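## Task

Pick the slide box that has a coloured band and push its inner tray out so that several centimetres project past the sleeve, then let go. If less than that shows at the end, farther out is better. The task fails unless the other slide box ends near its starting spot with its tray still closed. It only counts if the tray stays out without the robot holding it.

## Robot and tools

Robot: two arms, left_arm and right_arm, each ending in a two-finger parallel gripper with a wrist camera. Bases in the scene frame: left_arm at (+0.040, +0.229, 0) m, quat_wxyz (+1.000, 0, 0, -0.017); right_arm at (-0.022, -0.330, 0) m, quat_wxyz (+0.997, 0, 0, -0.081).

Scene frame: origin on the table surface midway between the arms, +x pointing out across the table, +z up, left_arm on the +y side. The arm names are not image sides. Gripper frame: fingers extend along the gripper's +z axis and close along its y axis. end_effector_position is the point between the finger pads, roughly 1 cm short of the fingertips. Reported hand positions can be a little wrong, more so at long reach.

The row: every command uses rows of exactly 16 numbers, covering both arms even if one stays still. Order: left_arm x, y, z, qw, qx, qy, qz, opening, then right_arm x, y, z, qw, qx, qy, qz, opening. x, y, z are an absolute target position for that gripper in the scene frame, in metres; the quaternion is an absolute target orientation, w first, in the scene frame. So each arm's part is a pose, not an offset. Opening ranges from -1 (closed) to +1 (fully open, 0.094 m). A target more than 0.6 m from the arm's last reported position along any gripper axis is refused and nothing moves. To keep an orientation, repeat the same quaternion you sent before rather than copying the drifted one from the result. To hold an arm still, resend its last reported pose and the opening it should keep.

Tools:
- execute_actions: argument actions is a list with one item or none, plus optional pictures (boolean, default true here). Empty list returns the current state. An action item {"rows": [...], "steps": n} has 1 to 15 rows and n up to 15 control steps of 1/30 s (default 15); each row drives one step and the final row repeats to fill the rest. A wait item {"steps": n} (n up to 300) returns once n steps have passed since the previous result, counting your reply time.
- move: target is one 16-number row as above; speed is the top path speed in m/s, 0.002 to 0.5, default 0.25 (turning up to twice that in rad/s). Each gripper travels a straight line to its pose; both arms finish together, taking 0.5 to 10 s, stopping short if 10 s is not enough. The opening is sent when the move starts. Paths do not avoid obstacles or the other arm. Faster moves and targets placed deeper beyond a contact hit and press harder.
- wait: seconds, 0 to 10; the robot gets nothing new and simply keeps going to its last clipped pose.
- zoom_image: camera is one of cam_high (672x504), cam_low (672x504), cam_left_wrist (504x504), cam_right_wrist (504x504); region is [x0, y0, x1, y1] in that image's pixels from the top-left, at most 504 by 504. Gives a closer look at the latest image.
- read_manual: section "licences"; only returns licence text.
- finished_scene: scene is the number of the current scene; ends and grades it irreversibly and starts the next task.

Control behaviour: each step the commanded pose is clipped to within 70 mm and 16 degrees of the measured one, and damped inverse kinematics favours position over orientation. After an action the arm advances at most 70 mm more, so far targets need several calls. Joint friction can leave the gripper up to about 31 mm off, and tiny commands may do nothing. Elbows never fully straighten. Joint limits (rad), base to gripper: waist -2.618 to 3.054, shoulder 0 to 3.142, elbow 0 to 3.142, wrist pitch -1.571 to 1.571, wrist yaw -1.571 to 1.571, wrist roll -2.094 to 2.094.

Gripping: grip_measured is the measured finger opening on the command scale, with a per-gripper bias up to about 1 mm. To hold something, command about 0.03 below grip_measured for a firm grip, less for a lighter one. Pad force tops out near 50 to 62 N.

Results: a state line per arm with end_effector_position and end_effector_quat_wxyz; Joint positions (last value is finger opening in metres); joint torques (offset and noisy); a Hand target line for the pose being driven to; "pose unreachable" when the clearance check changed or blocked a command, with HELD marking affected steps; FAULT or OVER-TEMPERATURE FAULT lines; MOTOR HOT from 75 °C (stop at 90 °C, collapse at 100 °C). A move adds a "move:" line: ending done, off_target, moving, held or fault, plus limits such as paced (pose clipped) or held (steps blocked, after which the arm may jump faster), and each gripper's distance from its target. Camera images arrive with each result.

Avoid: knocking anything off the table, disturbing or opening the other box, arms colliding or pressing on each other, hard slams or pushes, dropping things, and long loaded holds that overheat motors. Occasional outside tugs on held parts or pushes on loose objects can occur. Leave the tray out and released before finishing.

Each tool is called after "Request:" by a JSON object that holds its "op" and its "data", one argument or row to a line.

## Session

Request:
{"op": "execute_actions", "data": {
  "actions": []
}}

Scene clock: 0.00 s of 4120.00 s.
left_arm: end_effector_position=(+0.5548, -0.0037, +0.1097) grip_measured=+1.000 end_effector_quat_wxyz=(-0.276, +0.645, -0.548, +0.456) | right_arm: end_effector_position=(-0.0255, -0.5637, +0.1328) grip_measured=+1.000 end_effector_quat_wxyz=(+0.585, +0.804, -0.095, +0.053)
Joint positions: left_arm=[-0.487  2.029  1.235  0.32  -0.324 -2.054  0.094] | right_arm=[-1.403  0.098  0.138 -0.355  0.03   1.789  0.094]
Joint velocities: left_arm=[-0.002 -0.002  0.007 -0.051  0.051  0.007  0.   ] | right_arm=[-0.007 -0.002  0.012 -0.066  0.066  0.051  0.   ]
Joint torques (N m, as the arm reports them, + toward a larger angle): no reading
Hand target (left_arm): +0.555, -0.004, +0.110; -0.276, +0.645, -0.548, +0.456
Hand target (right_arm): -0.025, -0.564, +0.133; +0.585, +0.804, -0.095, +0.053

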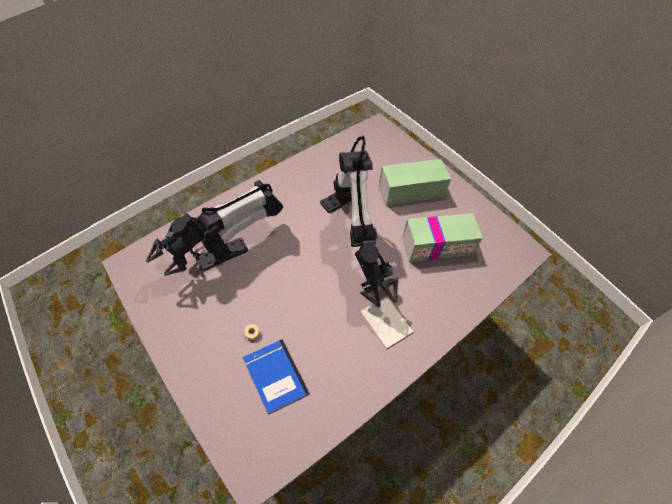

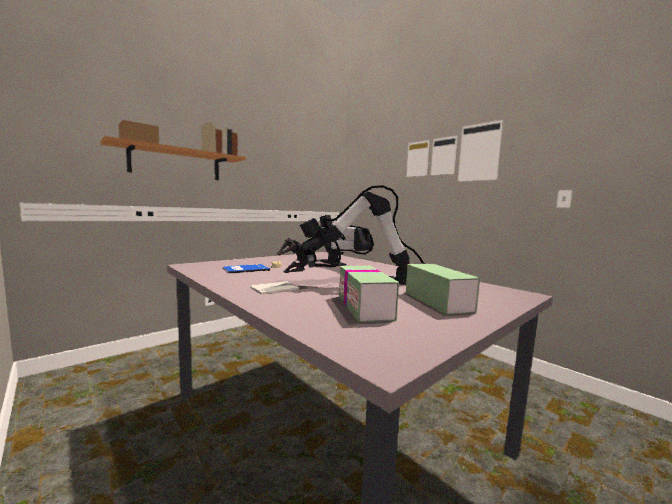

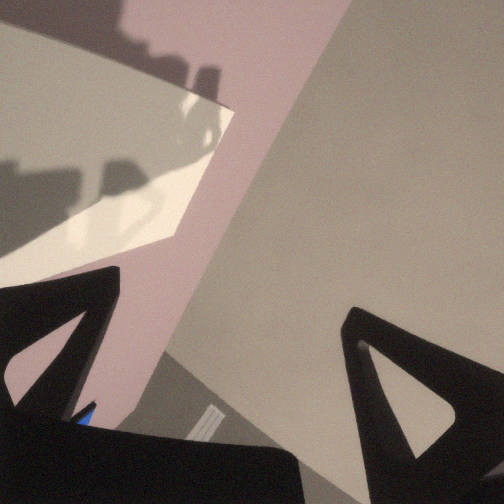

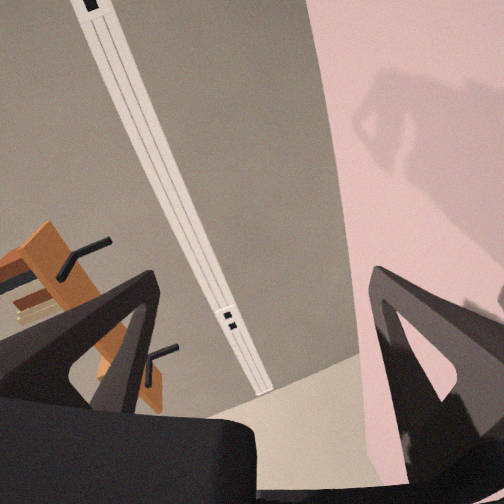

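Request:
{"op": "move", "data": {
  "target": [0.40,0.40,0.28,0,0.819,0.574,0,1,-0.0255,-0.5637,0.1328,0.585,0.804,-0.095,0.053,1]
}}

Scene clock: 15.37 s of 4120.00 s.
left_arm: end_effector_position=(+0.3991, +0.3973, +0.2795) grip_measured=+1.000 end_effector_quat_wxyz=(-0.472, +0.823, -0.216, +0.231) | right_arm: end_effector_position=(-0.0255, -0.5637, +0.1328) grip_measured=+1.000 end_effector_quat_wxyz=(+0.585, +0.804, -0.095, +0.053)
Joint positions: left_arm=[ 0.234  1.304  1.174 -0.433 -0.579 -2.102  0.094] | right_arm=[-1.403  0.098  0.138 -0.355  0.03   1.789  0.094]
Joint velocities: left_arm=[ 0.007 -0.012  0.017 -0.037 -0.066 -0.051  0.   ] | right_arm=[-0.002  0.017 -0.017 -0.007 -0.007 -0.11   0.   ]
Joint torques (N m, as the arm reports them, + toward a larger angle): left_arm=[ 0.55 -3.49  8.59  1.98 -0.18  0.04] | right_arm=[ 0.09  2.2   7.63  1.87  0.03 -0.14]
Hand target (left_arm): +0.401, +0.403, +0.282; -0.474, +0.825, -0.208, +0.227
Hand target (right_arm): -0.026, -0.564, +0.133; +0.585, +0.804, -0.095, +0.053
Off the commanded pose (left_arm): 0.003 m, 113 deg; orientation clipped at the last step of the last action.
Off the commanded pose (right_arm): 0.000 m, 0 deg.
joint sent to its limit (left arm) — the command would take joint 6 (wrist roll) past its lower limit, so that joint was sent only as far as its limit.
After step 90, 6.27 s passed at rest.
move: off_target (left_arm); limits=paced

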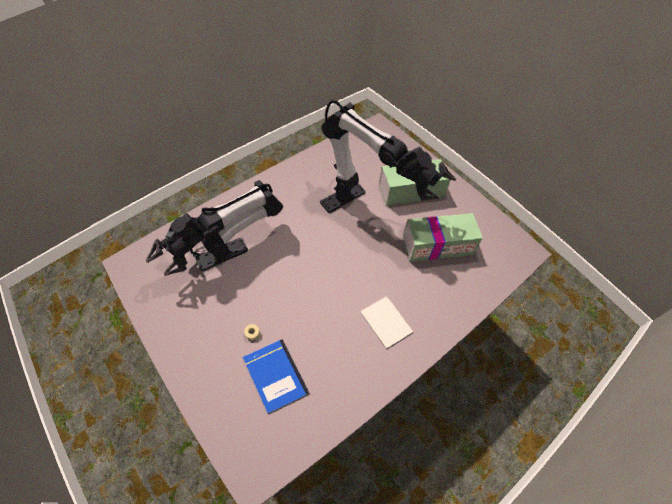

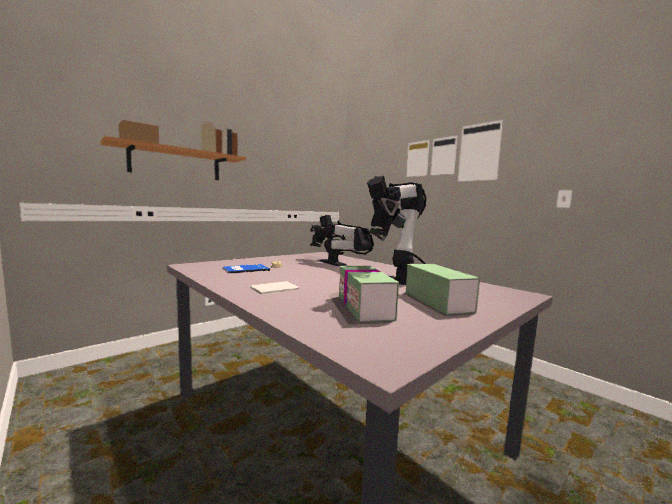

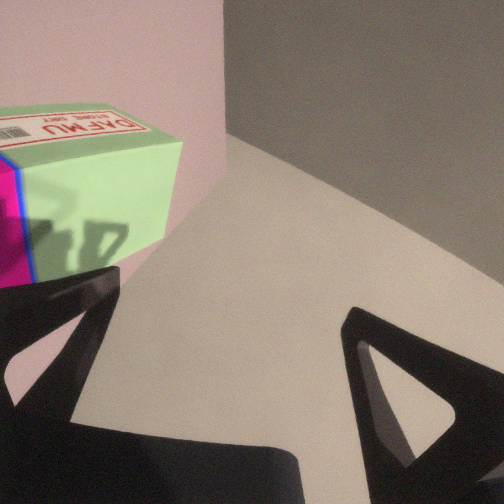

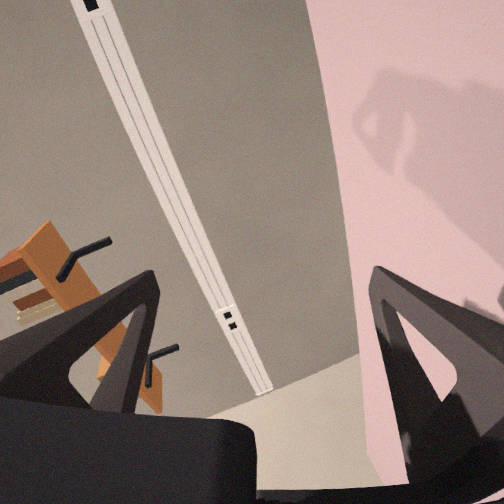

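Request:
{"op": "move", "data": {
  "target": [0.40,0.40,0.25,0,0.574,-0.819,0,1,-0.0255,-0.5637,0.1328,0.585,0.804,-0.095,0.053,1]
}}

Scene clock: 21.00 s of 4120.00 s.
left_arm: end_effector_position=(+0.3979, +0.4011, +0.2495) grip_measured=+1.000 end_effector_quat_wxyz=(+0.142, -0.575, +0.806, -0.022) | right_arm: end_effector_position=(-0.0255, -0.5637, +0.1328) grip_measured=+1.000 end_effector_quat_wxyz=(+0.585, +0.804, -0.095, +0.053)
Joint positions: left_arm=[ 0.48   1.907  2.174 -1.55  -0.006 -0.792  0.094] | right_arm=[-1.403  0.098  0.138 -0.355  0.03   1.789  0.094]
Joint velocities: left_arm=[ 0.012 -0.022 -0.022  0.037 -0.022  0.037  0.   ] | right_arm=[-0.017  0.012  0.007 -0.007  0.007 -0.022  0.   ]
Joint torques (N m, as the arm reports them, + toward a larger angle): left_arm=[-0.76 -7.86  6.51  0.93 -0.05  0.09] | right_arm=[ 0.17  2.2   7.63  1.88  0.02 -0.14]
Hand target (left_arm): +0.401, +0.402, +0.246; +0.137, -0.569, +0.811, -0.016
Hand target (right_arm): -0.026, -0.564, +0.133; +0.585, +0.804, -0.095, +0.053
Off the commanded pose (left_arm): 0.002 m, 17 deg; orientation clipped at the last step of the last action.
Off the commanded pose (right_arm): 0.000 m, 0 deg.
joint sent to its limit (left arm) — the command would take joint 4 (wrist pitch) past its lower limit, so that joint was sent only as far as its limit.
move: off_target (left_arm); limits=paced

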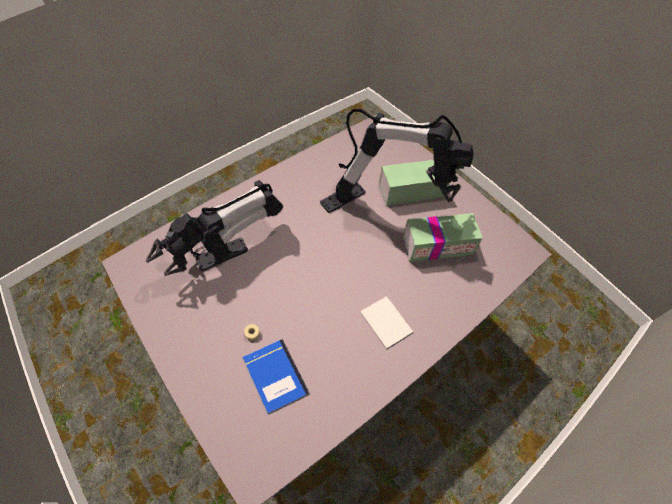

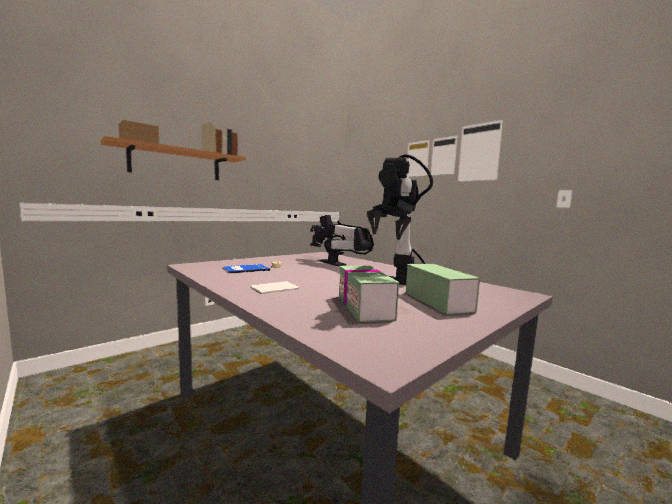

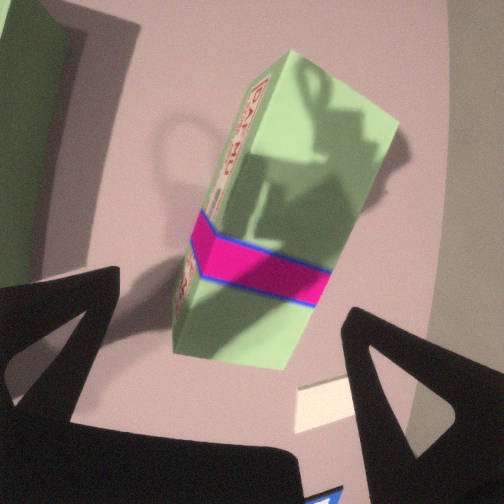

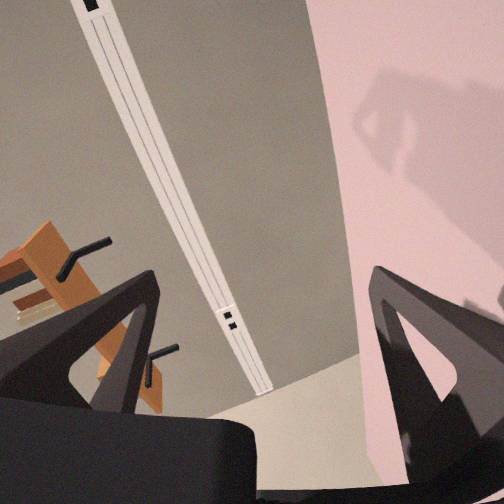

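Request:
{"op": "move", "data": {
  "target": [0.45,0.38,0.16,0,0.485,-0.875,0,1,-0.0255,-0.5637,0.1328,0.585,0.804,-0.095,0.053,1]
}}

Scene clock: 25.67 s of 4120.00 s.
left_arm: end_effector_position=(+0.4439, +0.3820, +0.1514) grip_measured=+1.000 end_effector_quat_wxyz=(+0.029, -0.492, +0.870, -0.000) | right_arm: end_effector_position=(-0.0255, -0.5637, +0.1328) grip_measured=+1.000 end_effector_quat_wxyz=(+0.585, +0.804, -0.095, +0.053)
Joint positions: left_arm=[ 0.394  2.2    2.241 -1.554 -0.008 -0.669  0.094] | right_arm=[-1.403  0.098  0.138 -0.355  0.03   1.789  0.094]
Joint velocities: left_arm=[ 0.007  0.002 -0.017  0.051  0.051  0.037  0.   ] | right_arm=[-0.007 -0.007 -0.007  0.007  0.037  0.007  0.   ]
Joint torques (N m, as the arm reports them, + toward a larger angle): left_arm=[ -0.87 -12.16   7.53   0.45   0.03   0.13] | right_arm=[ 0.11  2.21  7.62  1.87  0.02 -0.14]
Hand target (left_arm): +0.449, +0.379, +0.158; +0.040, -0.484, +0.874, -0.004
Hand target (right_arm): -0.026, -0.564, +0.133; +0.585, +0.804, -0.095, +0.053
Off the commanded pose (left_arm): 0.011 m, 3 deg.
Off the commanded pose (right_arm): 0.000 m, 0 deg.
joint sent to its limit (left arm) — the command would take joint 4 (wrist pitch) past its lower limit, so that joint was sent only as far as its limit.
After step 90, 0.53 s passed at rest.
move: off_target (left_arm)

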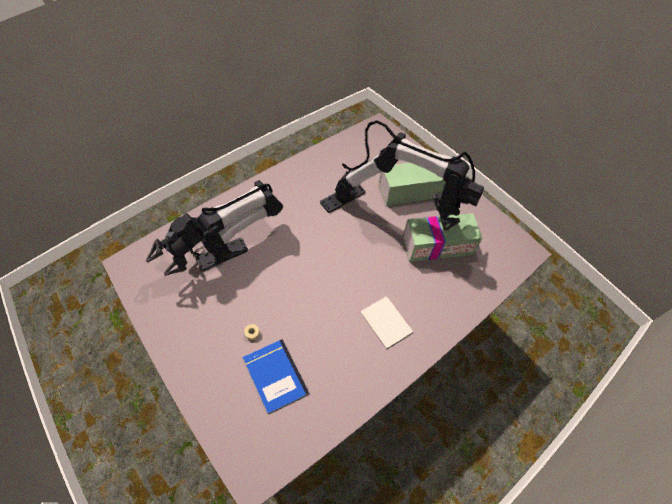

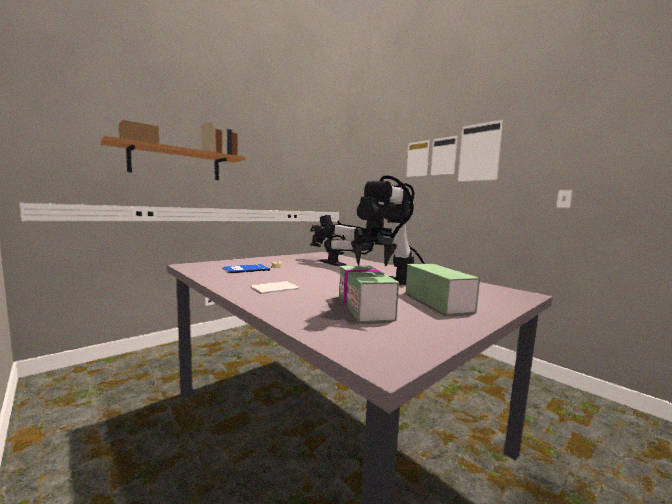

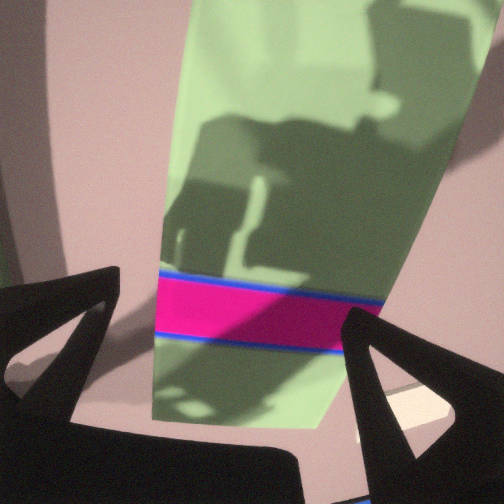

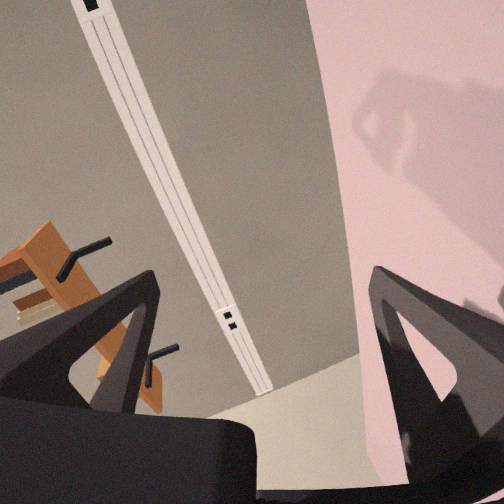

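Request:
{"op": "move", "data": {
  "target": [0.47,0.39,0.09,0,0.485,-0.875,0,0.3,-0.0255,-0.5637,0.1328,0.585,0.804,-0.095,0.053,1],
  "speed": 0.05
}}

Request:
{"op": "move", "data": {
  "target": [0.40,0.25,0.09,0,0.485,-0.875,0,0.3,-0.0255,-0.5637,0.1328,0.585,0.804,-0.095,0.053,1],
  "speed": 0.05
}}

Scene clock: 37.10 s of 4120.00 s.
left_arm: end_effector_position=(+0.4509, +0.3846, +0.1265) grip_measured=+0.302 end_effector_quat_wxyz=(+0.009, -0.491, +0.871, +0.002) | right_arm: end_effector_position=(-0.0255, -0.5637, +0.1328) grip_measured=+1.000 end_effector_quat_wxyz=(+0.585, +0.804, -0.095, +0.053)
Joint positions: left_arm=[ 0.394  2.267  2.252 -1.538 -0.008 -0.666  0.061] | right_arm=[-1.403  0.098  0.138 -0.355  0.03   1.789  0.094]
Joint velocities: left_arm=[ 0.002 -0.002  0.007 -0.007 -0.051 -0.022 -0.   ] | right_arm=[-0.002  0.022 -0.017  0.007  0.081  0.081  0.   ]
Joint torques (N m, as the arm reports them, + toward a larger angle): left_arm=[-0.19 -6.64  4.94  1.21  0.09  0.14] | right_arm=[ 0.13  2.23  7.6   1.87  0.02 -0.14]
Hand target (left_arm): +0.466, +0.388, +0.090; -0.000, -0.484, +0.875, +0.000
Hand target (right_arm): -0.026, -0.564, +0.133; +0.585, +0.804, -0.095, +0.053
Off the commanded pose (left_arm): 0.042 m, 1 deg.
Off the commanded pose (right_arm): 0.000 m, 0 deg.
After step 90, 6.87 s passed at rest.
move: off_target (left_arm)

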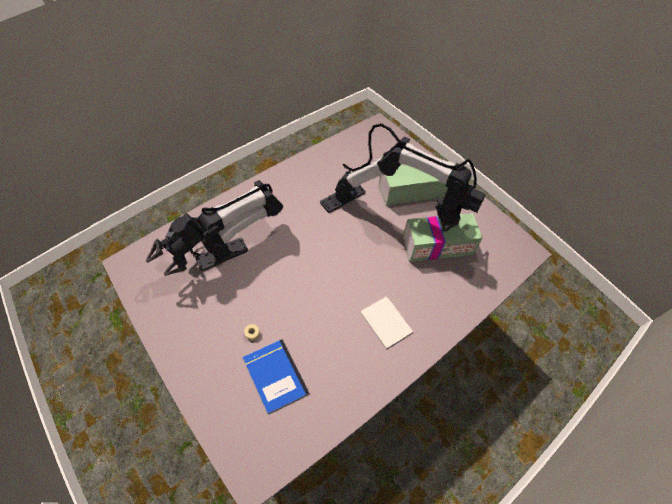

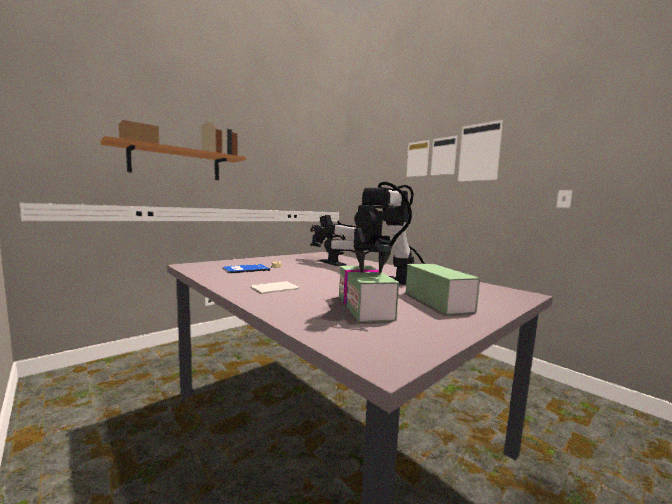

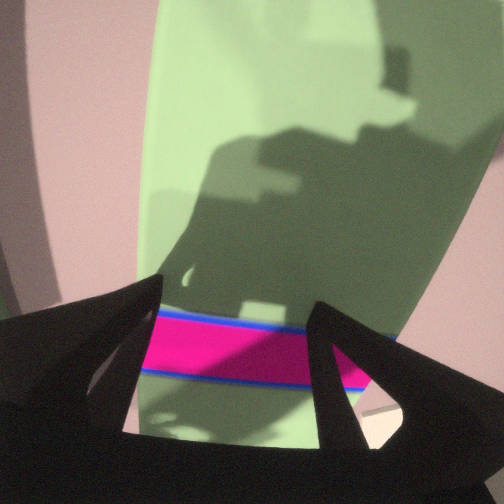

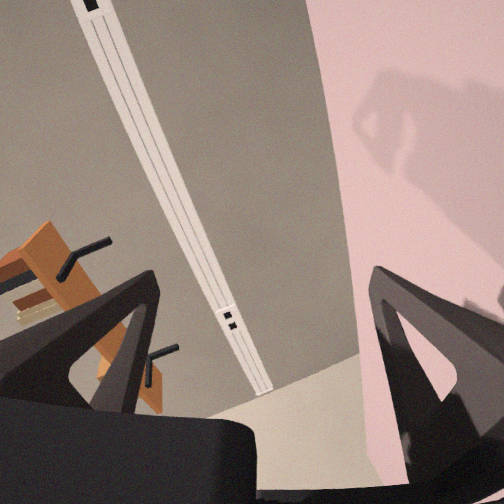

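Scene clock: 40.37 s of 4120.00 s.
left_arm: end_effector_position=(+0.4191, +0.2879, +0.1279) grip_measured=+0.302 end_effector_quat_wxyz=(+0.084, -0.488, +0.868, +0.040) | right_arm: end_effector_position=(-0.0255, -0.5637, +0.1328) grip_measured=+1.000 end_effector_quat_wxyz=(+0.585, +0.804, -0.095, +0.053)
Joint positions: left_arm=[ 0.126  1.883  1.665 -1.231 -0.142 -0.925  0.061] | right_arm=[-1.403  0.098  0.138 -0.355  0.03   1.789  0.094]
Joint velocities: left_arm=[-0.002  0.002 -0.022  0.022 -0.022 -0.051 -0.001] | right_arm=[ 0.007  0.012 -0.002 -0.037 -0.051  0.139  0.   ]
Joint torques (N m, as the arm reports them, + toward a larger angle): left_arm=[-2.81 -7.43  1.06  0.37  1.07 -0.31] | right_arm=[ 0.14  2.17  7.59  1.87  0.02 -0.14]
Hand target (left_arm): +0.399, +0.252, +0.096; +0.000, -0.488, +0.873, +0.005
Hand target (right_arm): -0.026, -0.564, +0.133; +0.585, +0.804, -0.095, +0.053
Off the commanded pose (left_arm): 0.057 m, 11 deg.
Off the commanded pose (right_arm): 0.000 m, 0 deg.
move: off_target (left_arm)

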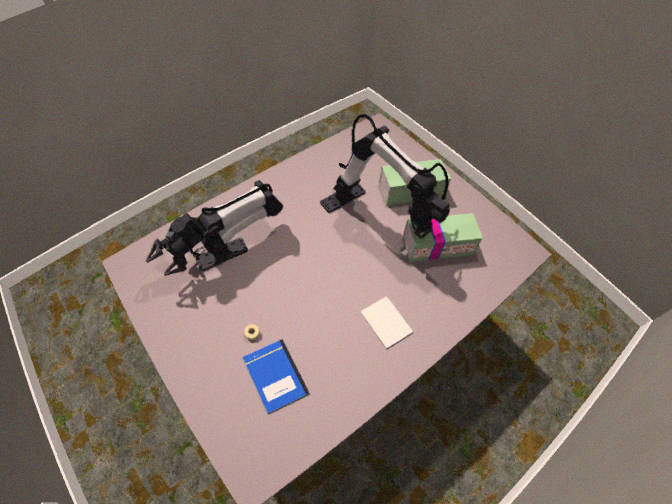

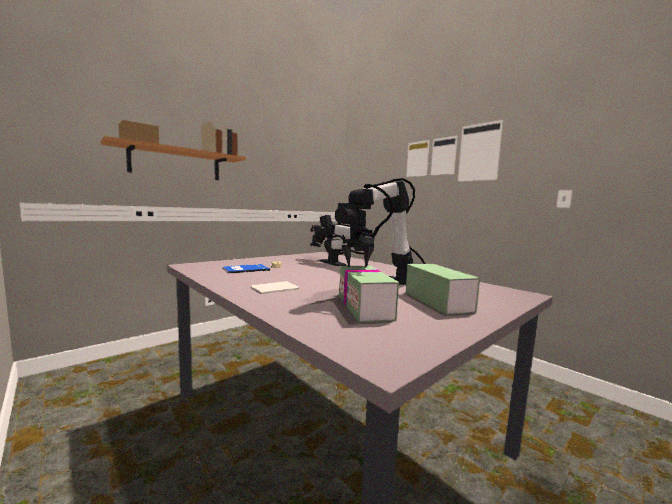

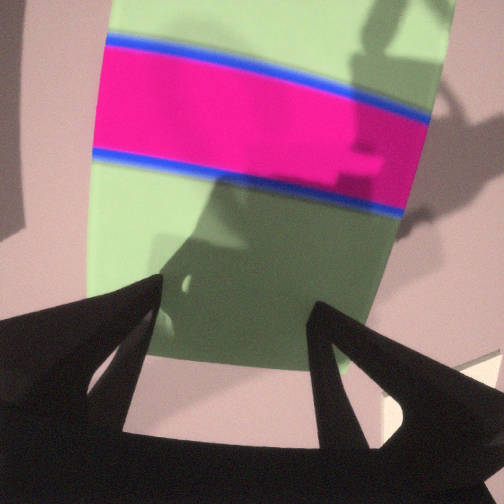

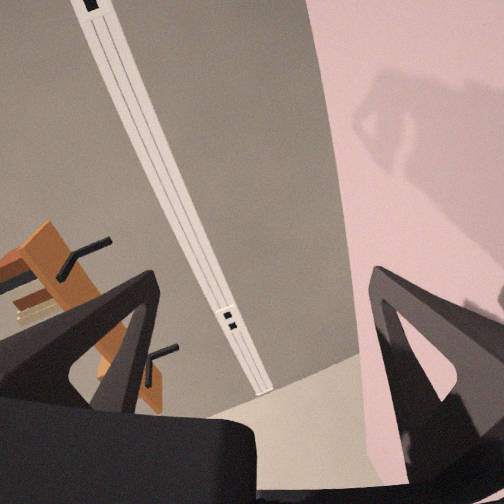

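Request:
{"op": "move", "data": {
  "target": [0.36,0.19,0.17,0,0.485,-0.875,0,-1,-0.0255,-0.5637,0.1328,0.585,0.804,-0.095,0.053,1],
  "speed": 0.15
}}

Request:
{"op": "move", "data": {
  "target": [0.363,0.20,0.05,0.462,-0.332,0.8,0.191,-1,-0.0255,-0.5637,0.1328,0.585,0.804,-0.095,0.053,1],
  "speed": 0.15
}}

Scene clock: 47.87 s of 4120.00 s.
left_arm: end_effector_position=(+0.3598, +0.1936, +0.1558) grip_measured=-0.996 end_effector_quat_wxyz=(-0.012, -0.484, +0.875, +0.014) | right_arm: end_effector_position=(-0.0255, -0.5637, +0.1328) grip_measured=+1.000 end_effector_quat_wxyz=(+0.585, +0.804, -0.095, +0.053)
Joint positions: left_arm=[-0.08   1.801  1.685 -1.491 -0.009 -1.125  0.   ] | right_arm=[-1.403  0.098  0.138 -0.355  0.03   1.789  0.094]
Joint velocities: left_arm=[ 0.002 -0.017  0.002  0.022 -0.037 -0.037 -0.   ] | right_arm=[ 0.002 -0.002 -0.012 -0.051 -0.081  0.007  0.   ]
Joint torques (N m, as the arm reports them, + toward a larger angle): left_arm=[ -0.97 -10.74   7.3    0.12   0.05  -0.06] | right_arm=[ 0.12  2.2   7.6   1.88  0.02 -0.14]
Hand target (left_arm): +0.360, +0.189, +0.170; +0.000, -0.484, +0.875, -0.000
Hand target (right_arm): -0.026, -0.564, +0.133; +0.585, +0.804, -0.095, +0.053
Off the commanded pose (left_arm): 0.015 m, 2 deg.
Off the commanded pose (right_arm): 0.000 m, 0 deg.
After step 90, 3.13 s passed at rest.
move: off_target (left_arm)

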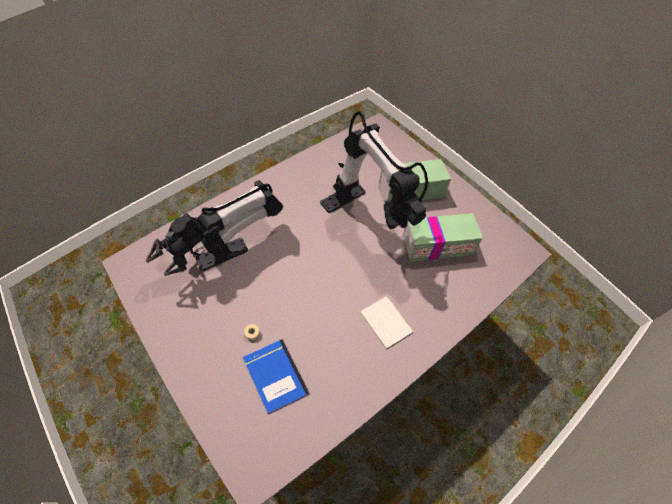

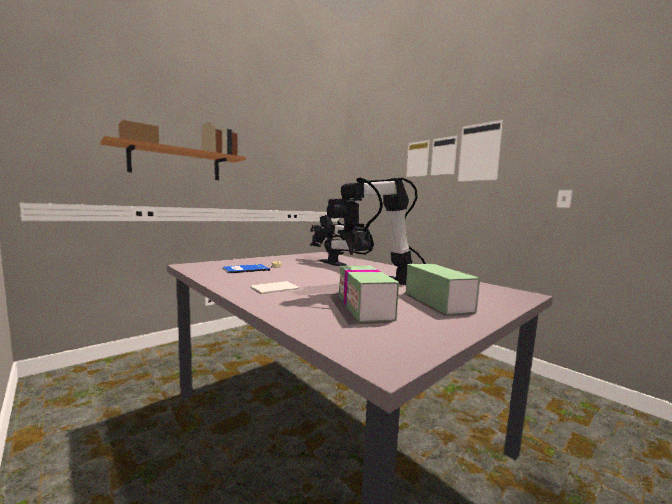

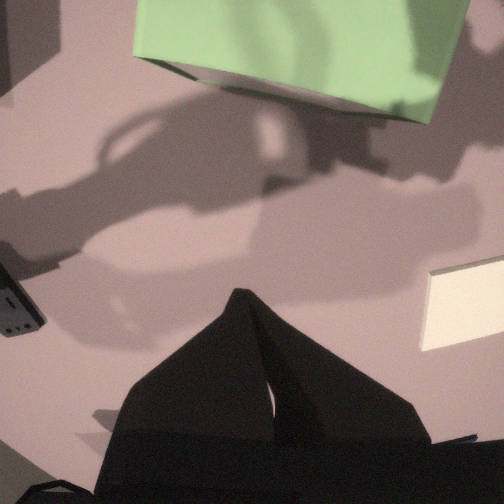

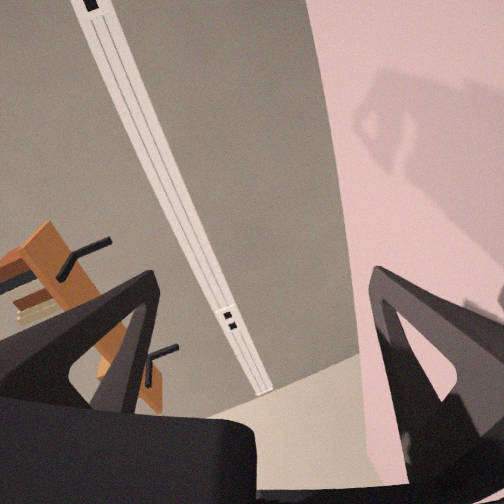

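Scene clock: 52.13 s of 4120.00 s.
left_arm: end_effector_position=(+0.3646, +0.1983, +0.0589) grip_measured=-0.996 end_effector_quat_wxyz=(+0.464, -0.346, +0.796, +0.175) | right_arm: end_effector_position=(-0.0255, -0.5637, +0.1328) grip_measured=+1.000 end_effector_quat_wxyz=(+0.585, +0.804, -0.095, +0.053)
Joint positions: left_arm=[-0.515  1.626  0.685 -0.232 -0.987 -1.153  0.   ] | right_arm=[-1.403  0.098  0.138 -0.355  0.03   1.789  0.094]
Joint velocities: left_arm=[-0.012  0.017  0.017  0.051  0.007  0.066 -0.   ] | right_arm=[ 0.012 -0.032 -0.002 -0.037 -0.022  0.051  0.   ]
Joint torques (N m, as the arm reports them, + toward a larger angle): left_arm=[-1.26 -5.43  3.53  1.28 -0.45  0.11] | right_arm=[ 0.11  2.18  7.61  1.87  0.03 -0.14]
Hand target (left_arm): +0.361, +0.198, +0.053; +0.464, -0.336, +0.799, +0.183
Hand target (right_arm): -0.026, -0.564, +0.133; +0.585, +0.804, -0.095, +0.053
Off the commanded pose (left_arm): 0.009 m, 2 deg.
Off the commanded pose (right_arm): 0.000 m, 0 deg.
move: done

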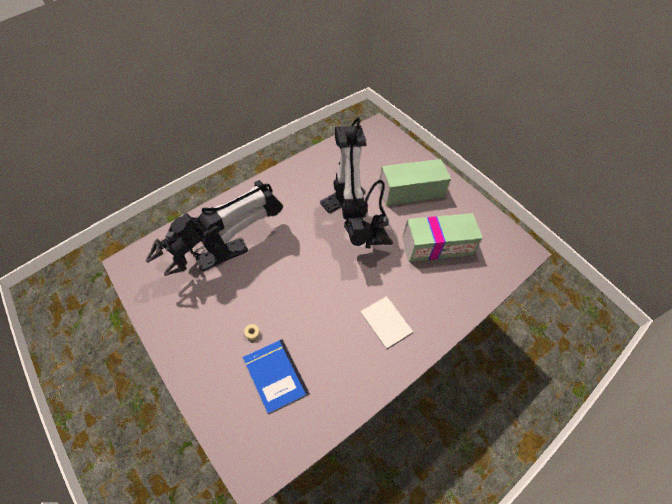

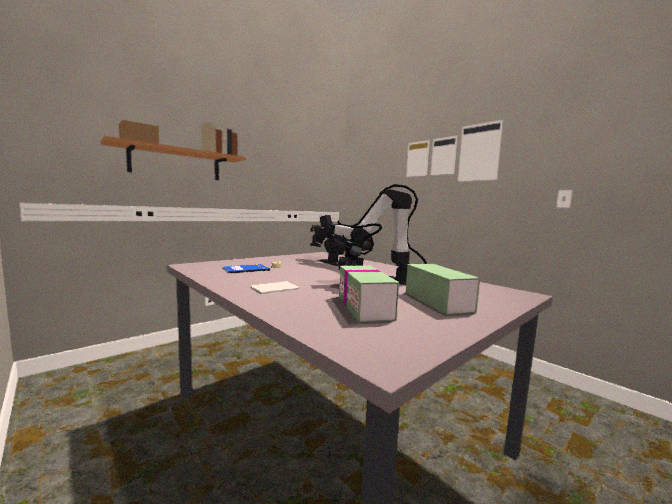

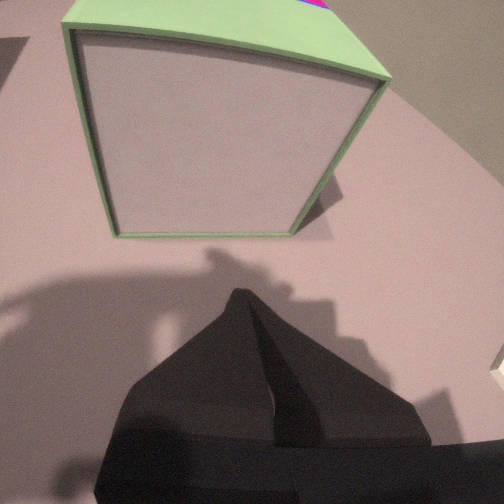

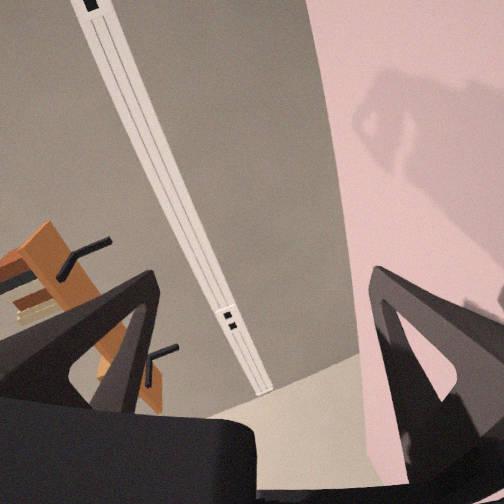

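Request:
{"op": "move", "data": {
  "target": [0.425,0.295,0.045,0.462,-0.332,0.8,0.191,-1,-0.0255,-0.5637,0.1328,0.585,0.804,-0.095,0.053,1],
  "speed": 0.04
}}

Scene clock: 56.67 s of 4120.00 s.
left_arm: end_effector_position=(+0.4233, +0.2889, +0.0473) grip_measured=-0.996 end_effector_quat_wxyz=(+0.459, -0.328, +0.804, +0.187) | right_arm: end_effector_position=(-0.0255, -0.5637, +0.1328) grip_measured=+1.000 end_effector_quat_wxyz=(+0.585, +0.804, -0.095, +0.053)
Joint positions: left_arm=[-0.12   1.722  0.641  0.303 -0.76  -0.597  0.   ] | right_arm=[-1.403  0.098  0.138 -0.355  0.03   1.789  0.094]
Joint velocities: left_arm=[ 0.002  0.002  0.012 -0.007 -0.081  0.022 -0.   ] | right_arm=[-0.002  0.002 -0.002  0.007 -0.037  0.007  0.   ]
Joint torques (N m, as the arm reports them, + toward a larger angle): left_arm=[ 1.4  -5.8   4.9   2.09 -0.25  0.11] | right_arm=[ 0.16  2.18  7.6   1.87  0.02 -0.14]
Hand target (left_arm): +0.424, +0.297, +0.045; +0.460, -0.333, +0.800, +0.193
Hand target (right_arm): -0.026, -0.564, +0.133; +0.585, +0.804, -0.095, +0.053
Off the commanded pose (left_arm): 0.007 m, 1 deg.
Off the commanded pose (right_arm): 0.000 m, 0 deg.
move: done

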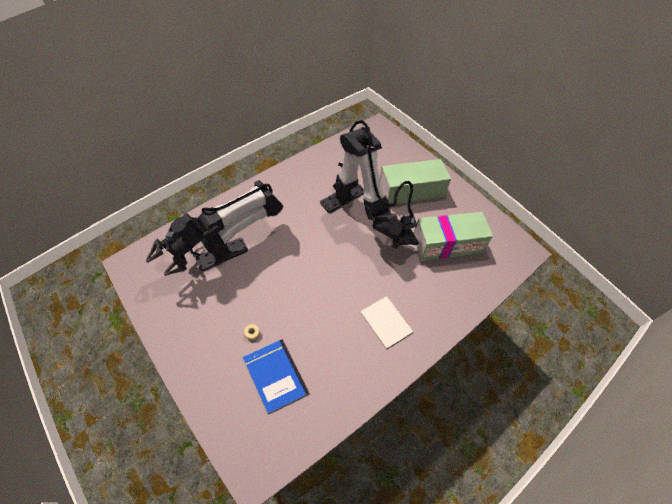

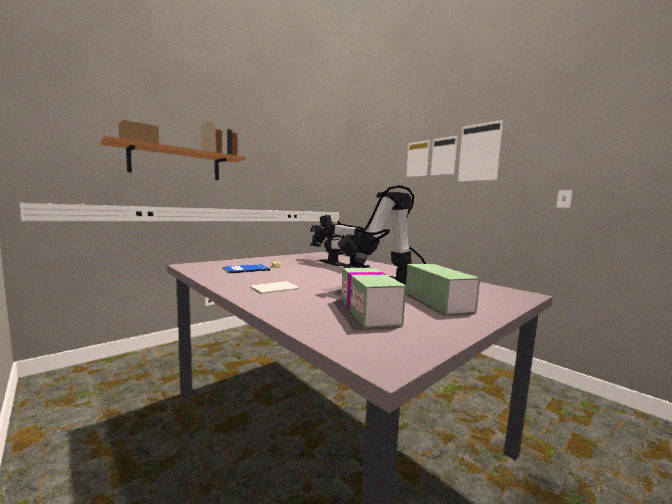

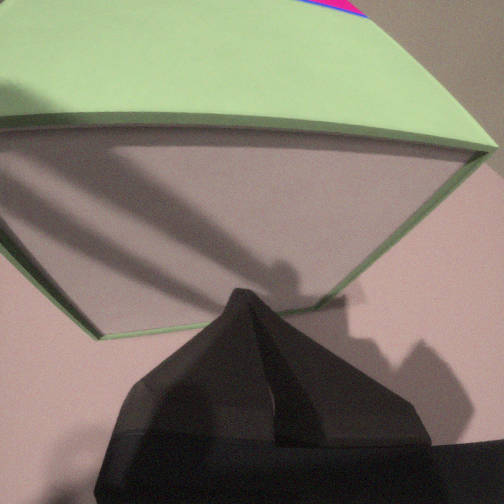

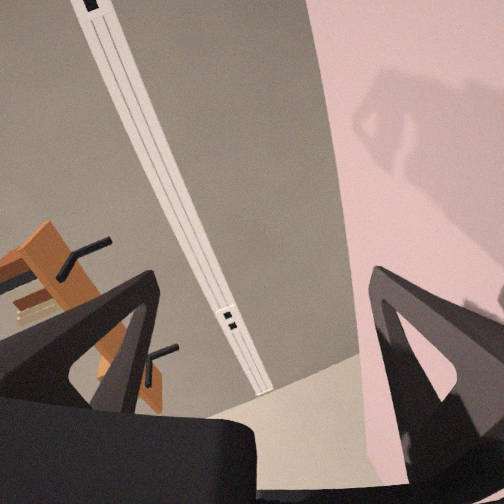

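Request:
{"op": "move", "data": {
  "target": [0.39,0.25,0.2,0.391,-0.347,0.837,0.162,0.3,-0.0255,-0.5637,0.1328,0.585,0.804,-0.095,0.053,1],
  "speed": 0.15
}}

Request:
{"op": "move", "data": {
  "target": [0.59,0.56,0.17,0.391,-0.347,0.837,0.162,0.3,-0.0255,-0.5637,0.1328,0.585,0.804,-0.095,0.053,1],
  "speed": 0.15
}}

Scene clock: 62.37 s of 4120.00 s.
left_arm: end_effector_position=(+0.3885, +0.2556, +0.1897) grip_measured=+0.298 end_effector_quat_wxyz=(+0.382, -0.345, +0.839, +0.176) | right_arm: end_effector_position=(-0.0255, -0.5637, +0.1328) grip_measured=+1.000 end_effector_quat_wxyz=(+0.585, +0.804, -0.095, +0.053)
Joint positions: left_arm=[-0.227  1.421  1.146 -0.791 -0.74  -0.843  0.061] | right_arm=[-1.403  0.098  0.138 -0.355  0.03   1.789  0.094]
Joint velocities: left_arm=[-0.007  0.002  0.012 -0.022  0.037 -0.022 -0.   ] | right_arm=[-0.012 -0.017 -0.007  0.007 -0.007 -0.022  0.   ]
Joint torques (N m, as the arm reports them, + toward a larger angle): left_arm=[-1.24 -6.67  8.22  1.26 -0.22 -0.05] | right_arm=[ 0.11  2.22  7.62  1.87  0.03 -0.14]
Hand target (left_arm): +0.391, +0.250, +0.201; +0.392, -0.346, +0.837, +0.162
Hand target (right_arm): -0.026, -0.564, +0.133; +0.585, +0.804, -0.095, +0.053
Off the commanded pose (left_arm): 0.012 m, 2 deg.
Off the commanded pose (right_arm): 0.000 m, 0 deg.
After step 90, 0.87 s passed at rest.
move: off_target (left_arm)

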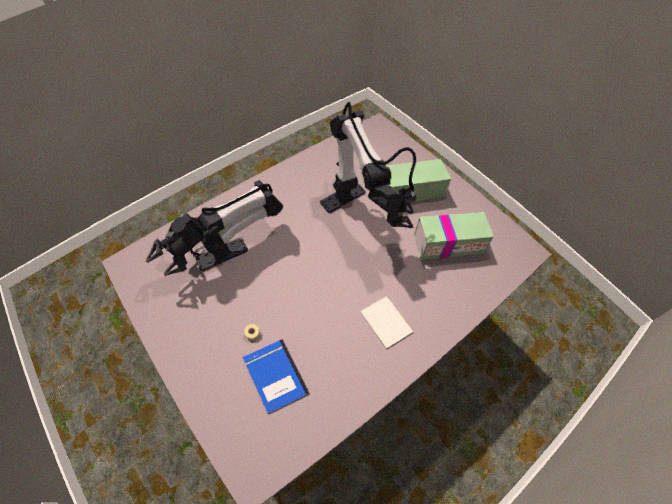

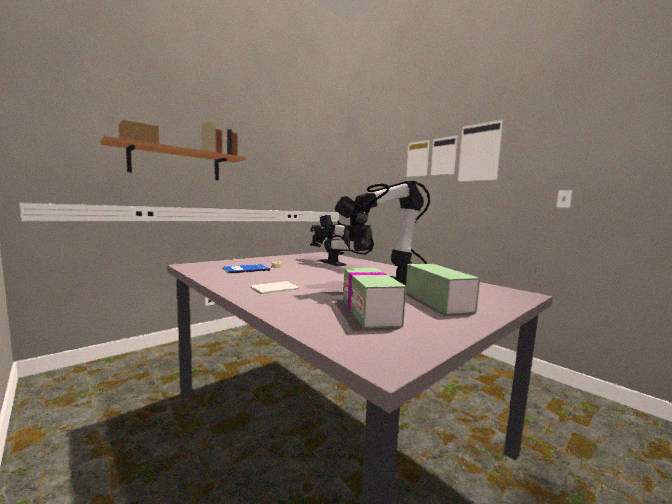

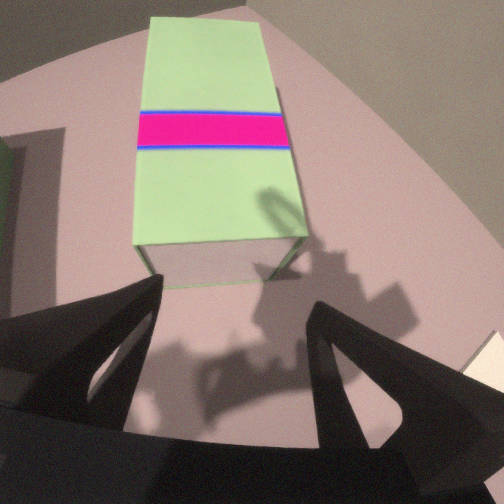

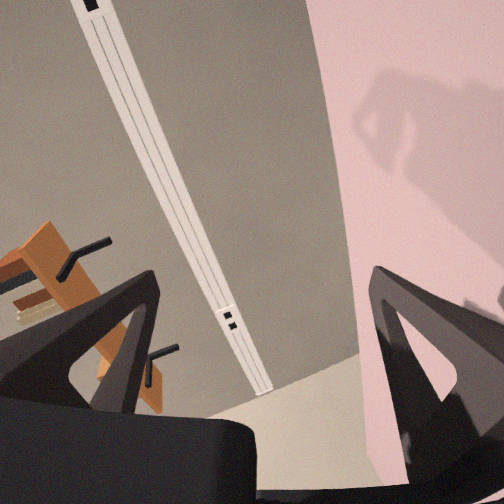

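Scene clock: 65.33 s of 4120.00 s.
left_arm: end_effector_position=(+0.5881, +0.5586, +0.1634) grip_measured=+0.298 end_effector_quat_wxyz=(+0.386, -0.349, +0.838, +0.165) | right_arm: end_effector_position=(-0.0255, -0.5637, +0.1328) grip_measured=+1.000 end_effector_quat_wxyz=(+0.585, +0.804, -0.095, +0.053)
Joint positions: left_arm=[ 0.511  2.363  2.222 -0.589 -0.244 -0.203  0.061] | right_arm=[-1.403  0.098  0.138 -0.355  0.03   1.789  0.094]
Joint velocities: left_arm=[ 0.007 -0.002  0.002 -0.051 -0.007 -0.022  0.   ] | right_arm=[-0.007  0.002  0.002  0.051  0.022 -0.051  0.   ]
Joint torques (N m, as the arm reports them, + toward a larger angle): left_arm=[  0.16 -14.5    8.7    1.93   0.     0.11] | right_arm=[ 0.09  2.2   7.6   1.87  0.02 -0.14]
Hand target (left_arm): +0.589, +0.562, +0.166; +0.388, -0.347, +0.838, +0.165
Hand target (right_arm): -0.026, -0.564, +0.133; +0.585, +0.804, -0.095, +0.053
Off the commanded pose (left_arm): 0.007 m, 1 deg.
Off the commanded pose (right_arm): 0.000 m, 0 deg.
move: done

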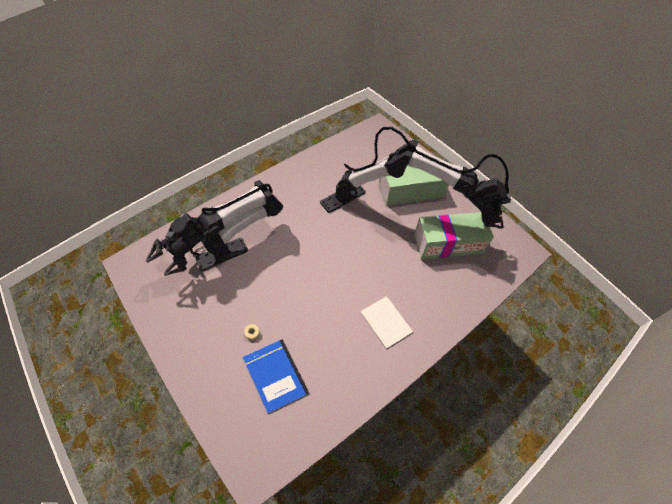

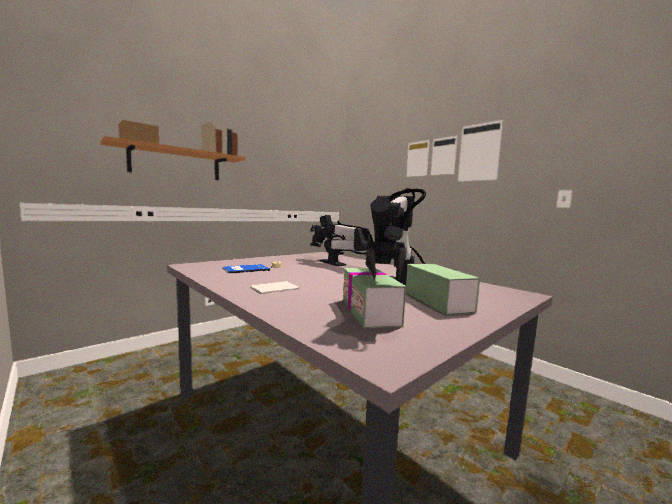

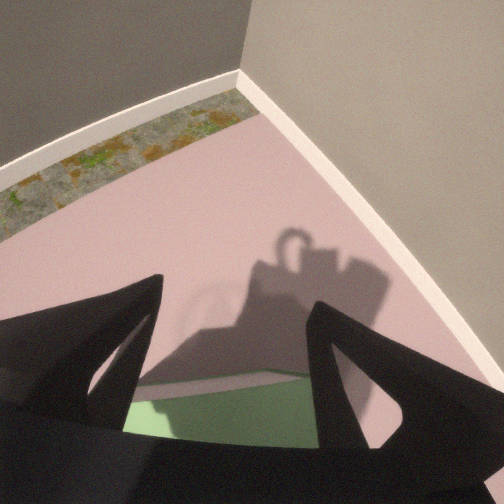

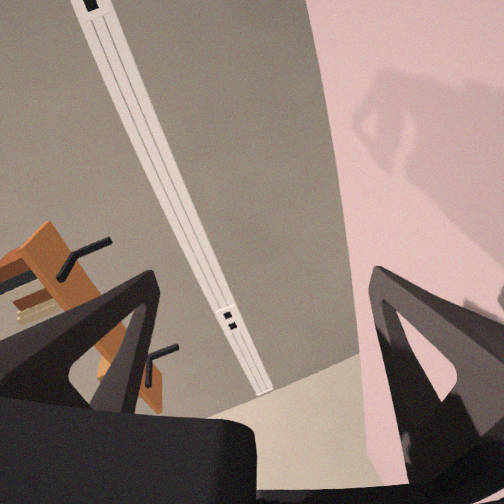

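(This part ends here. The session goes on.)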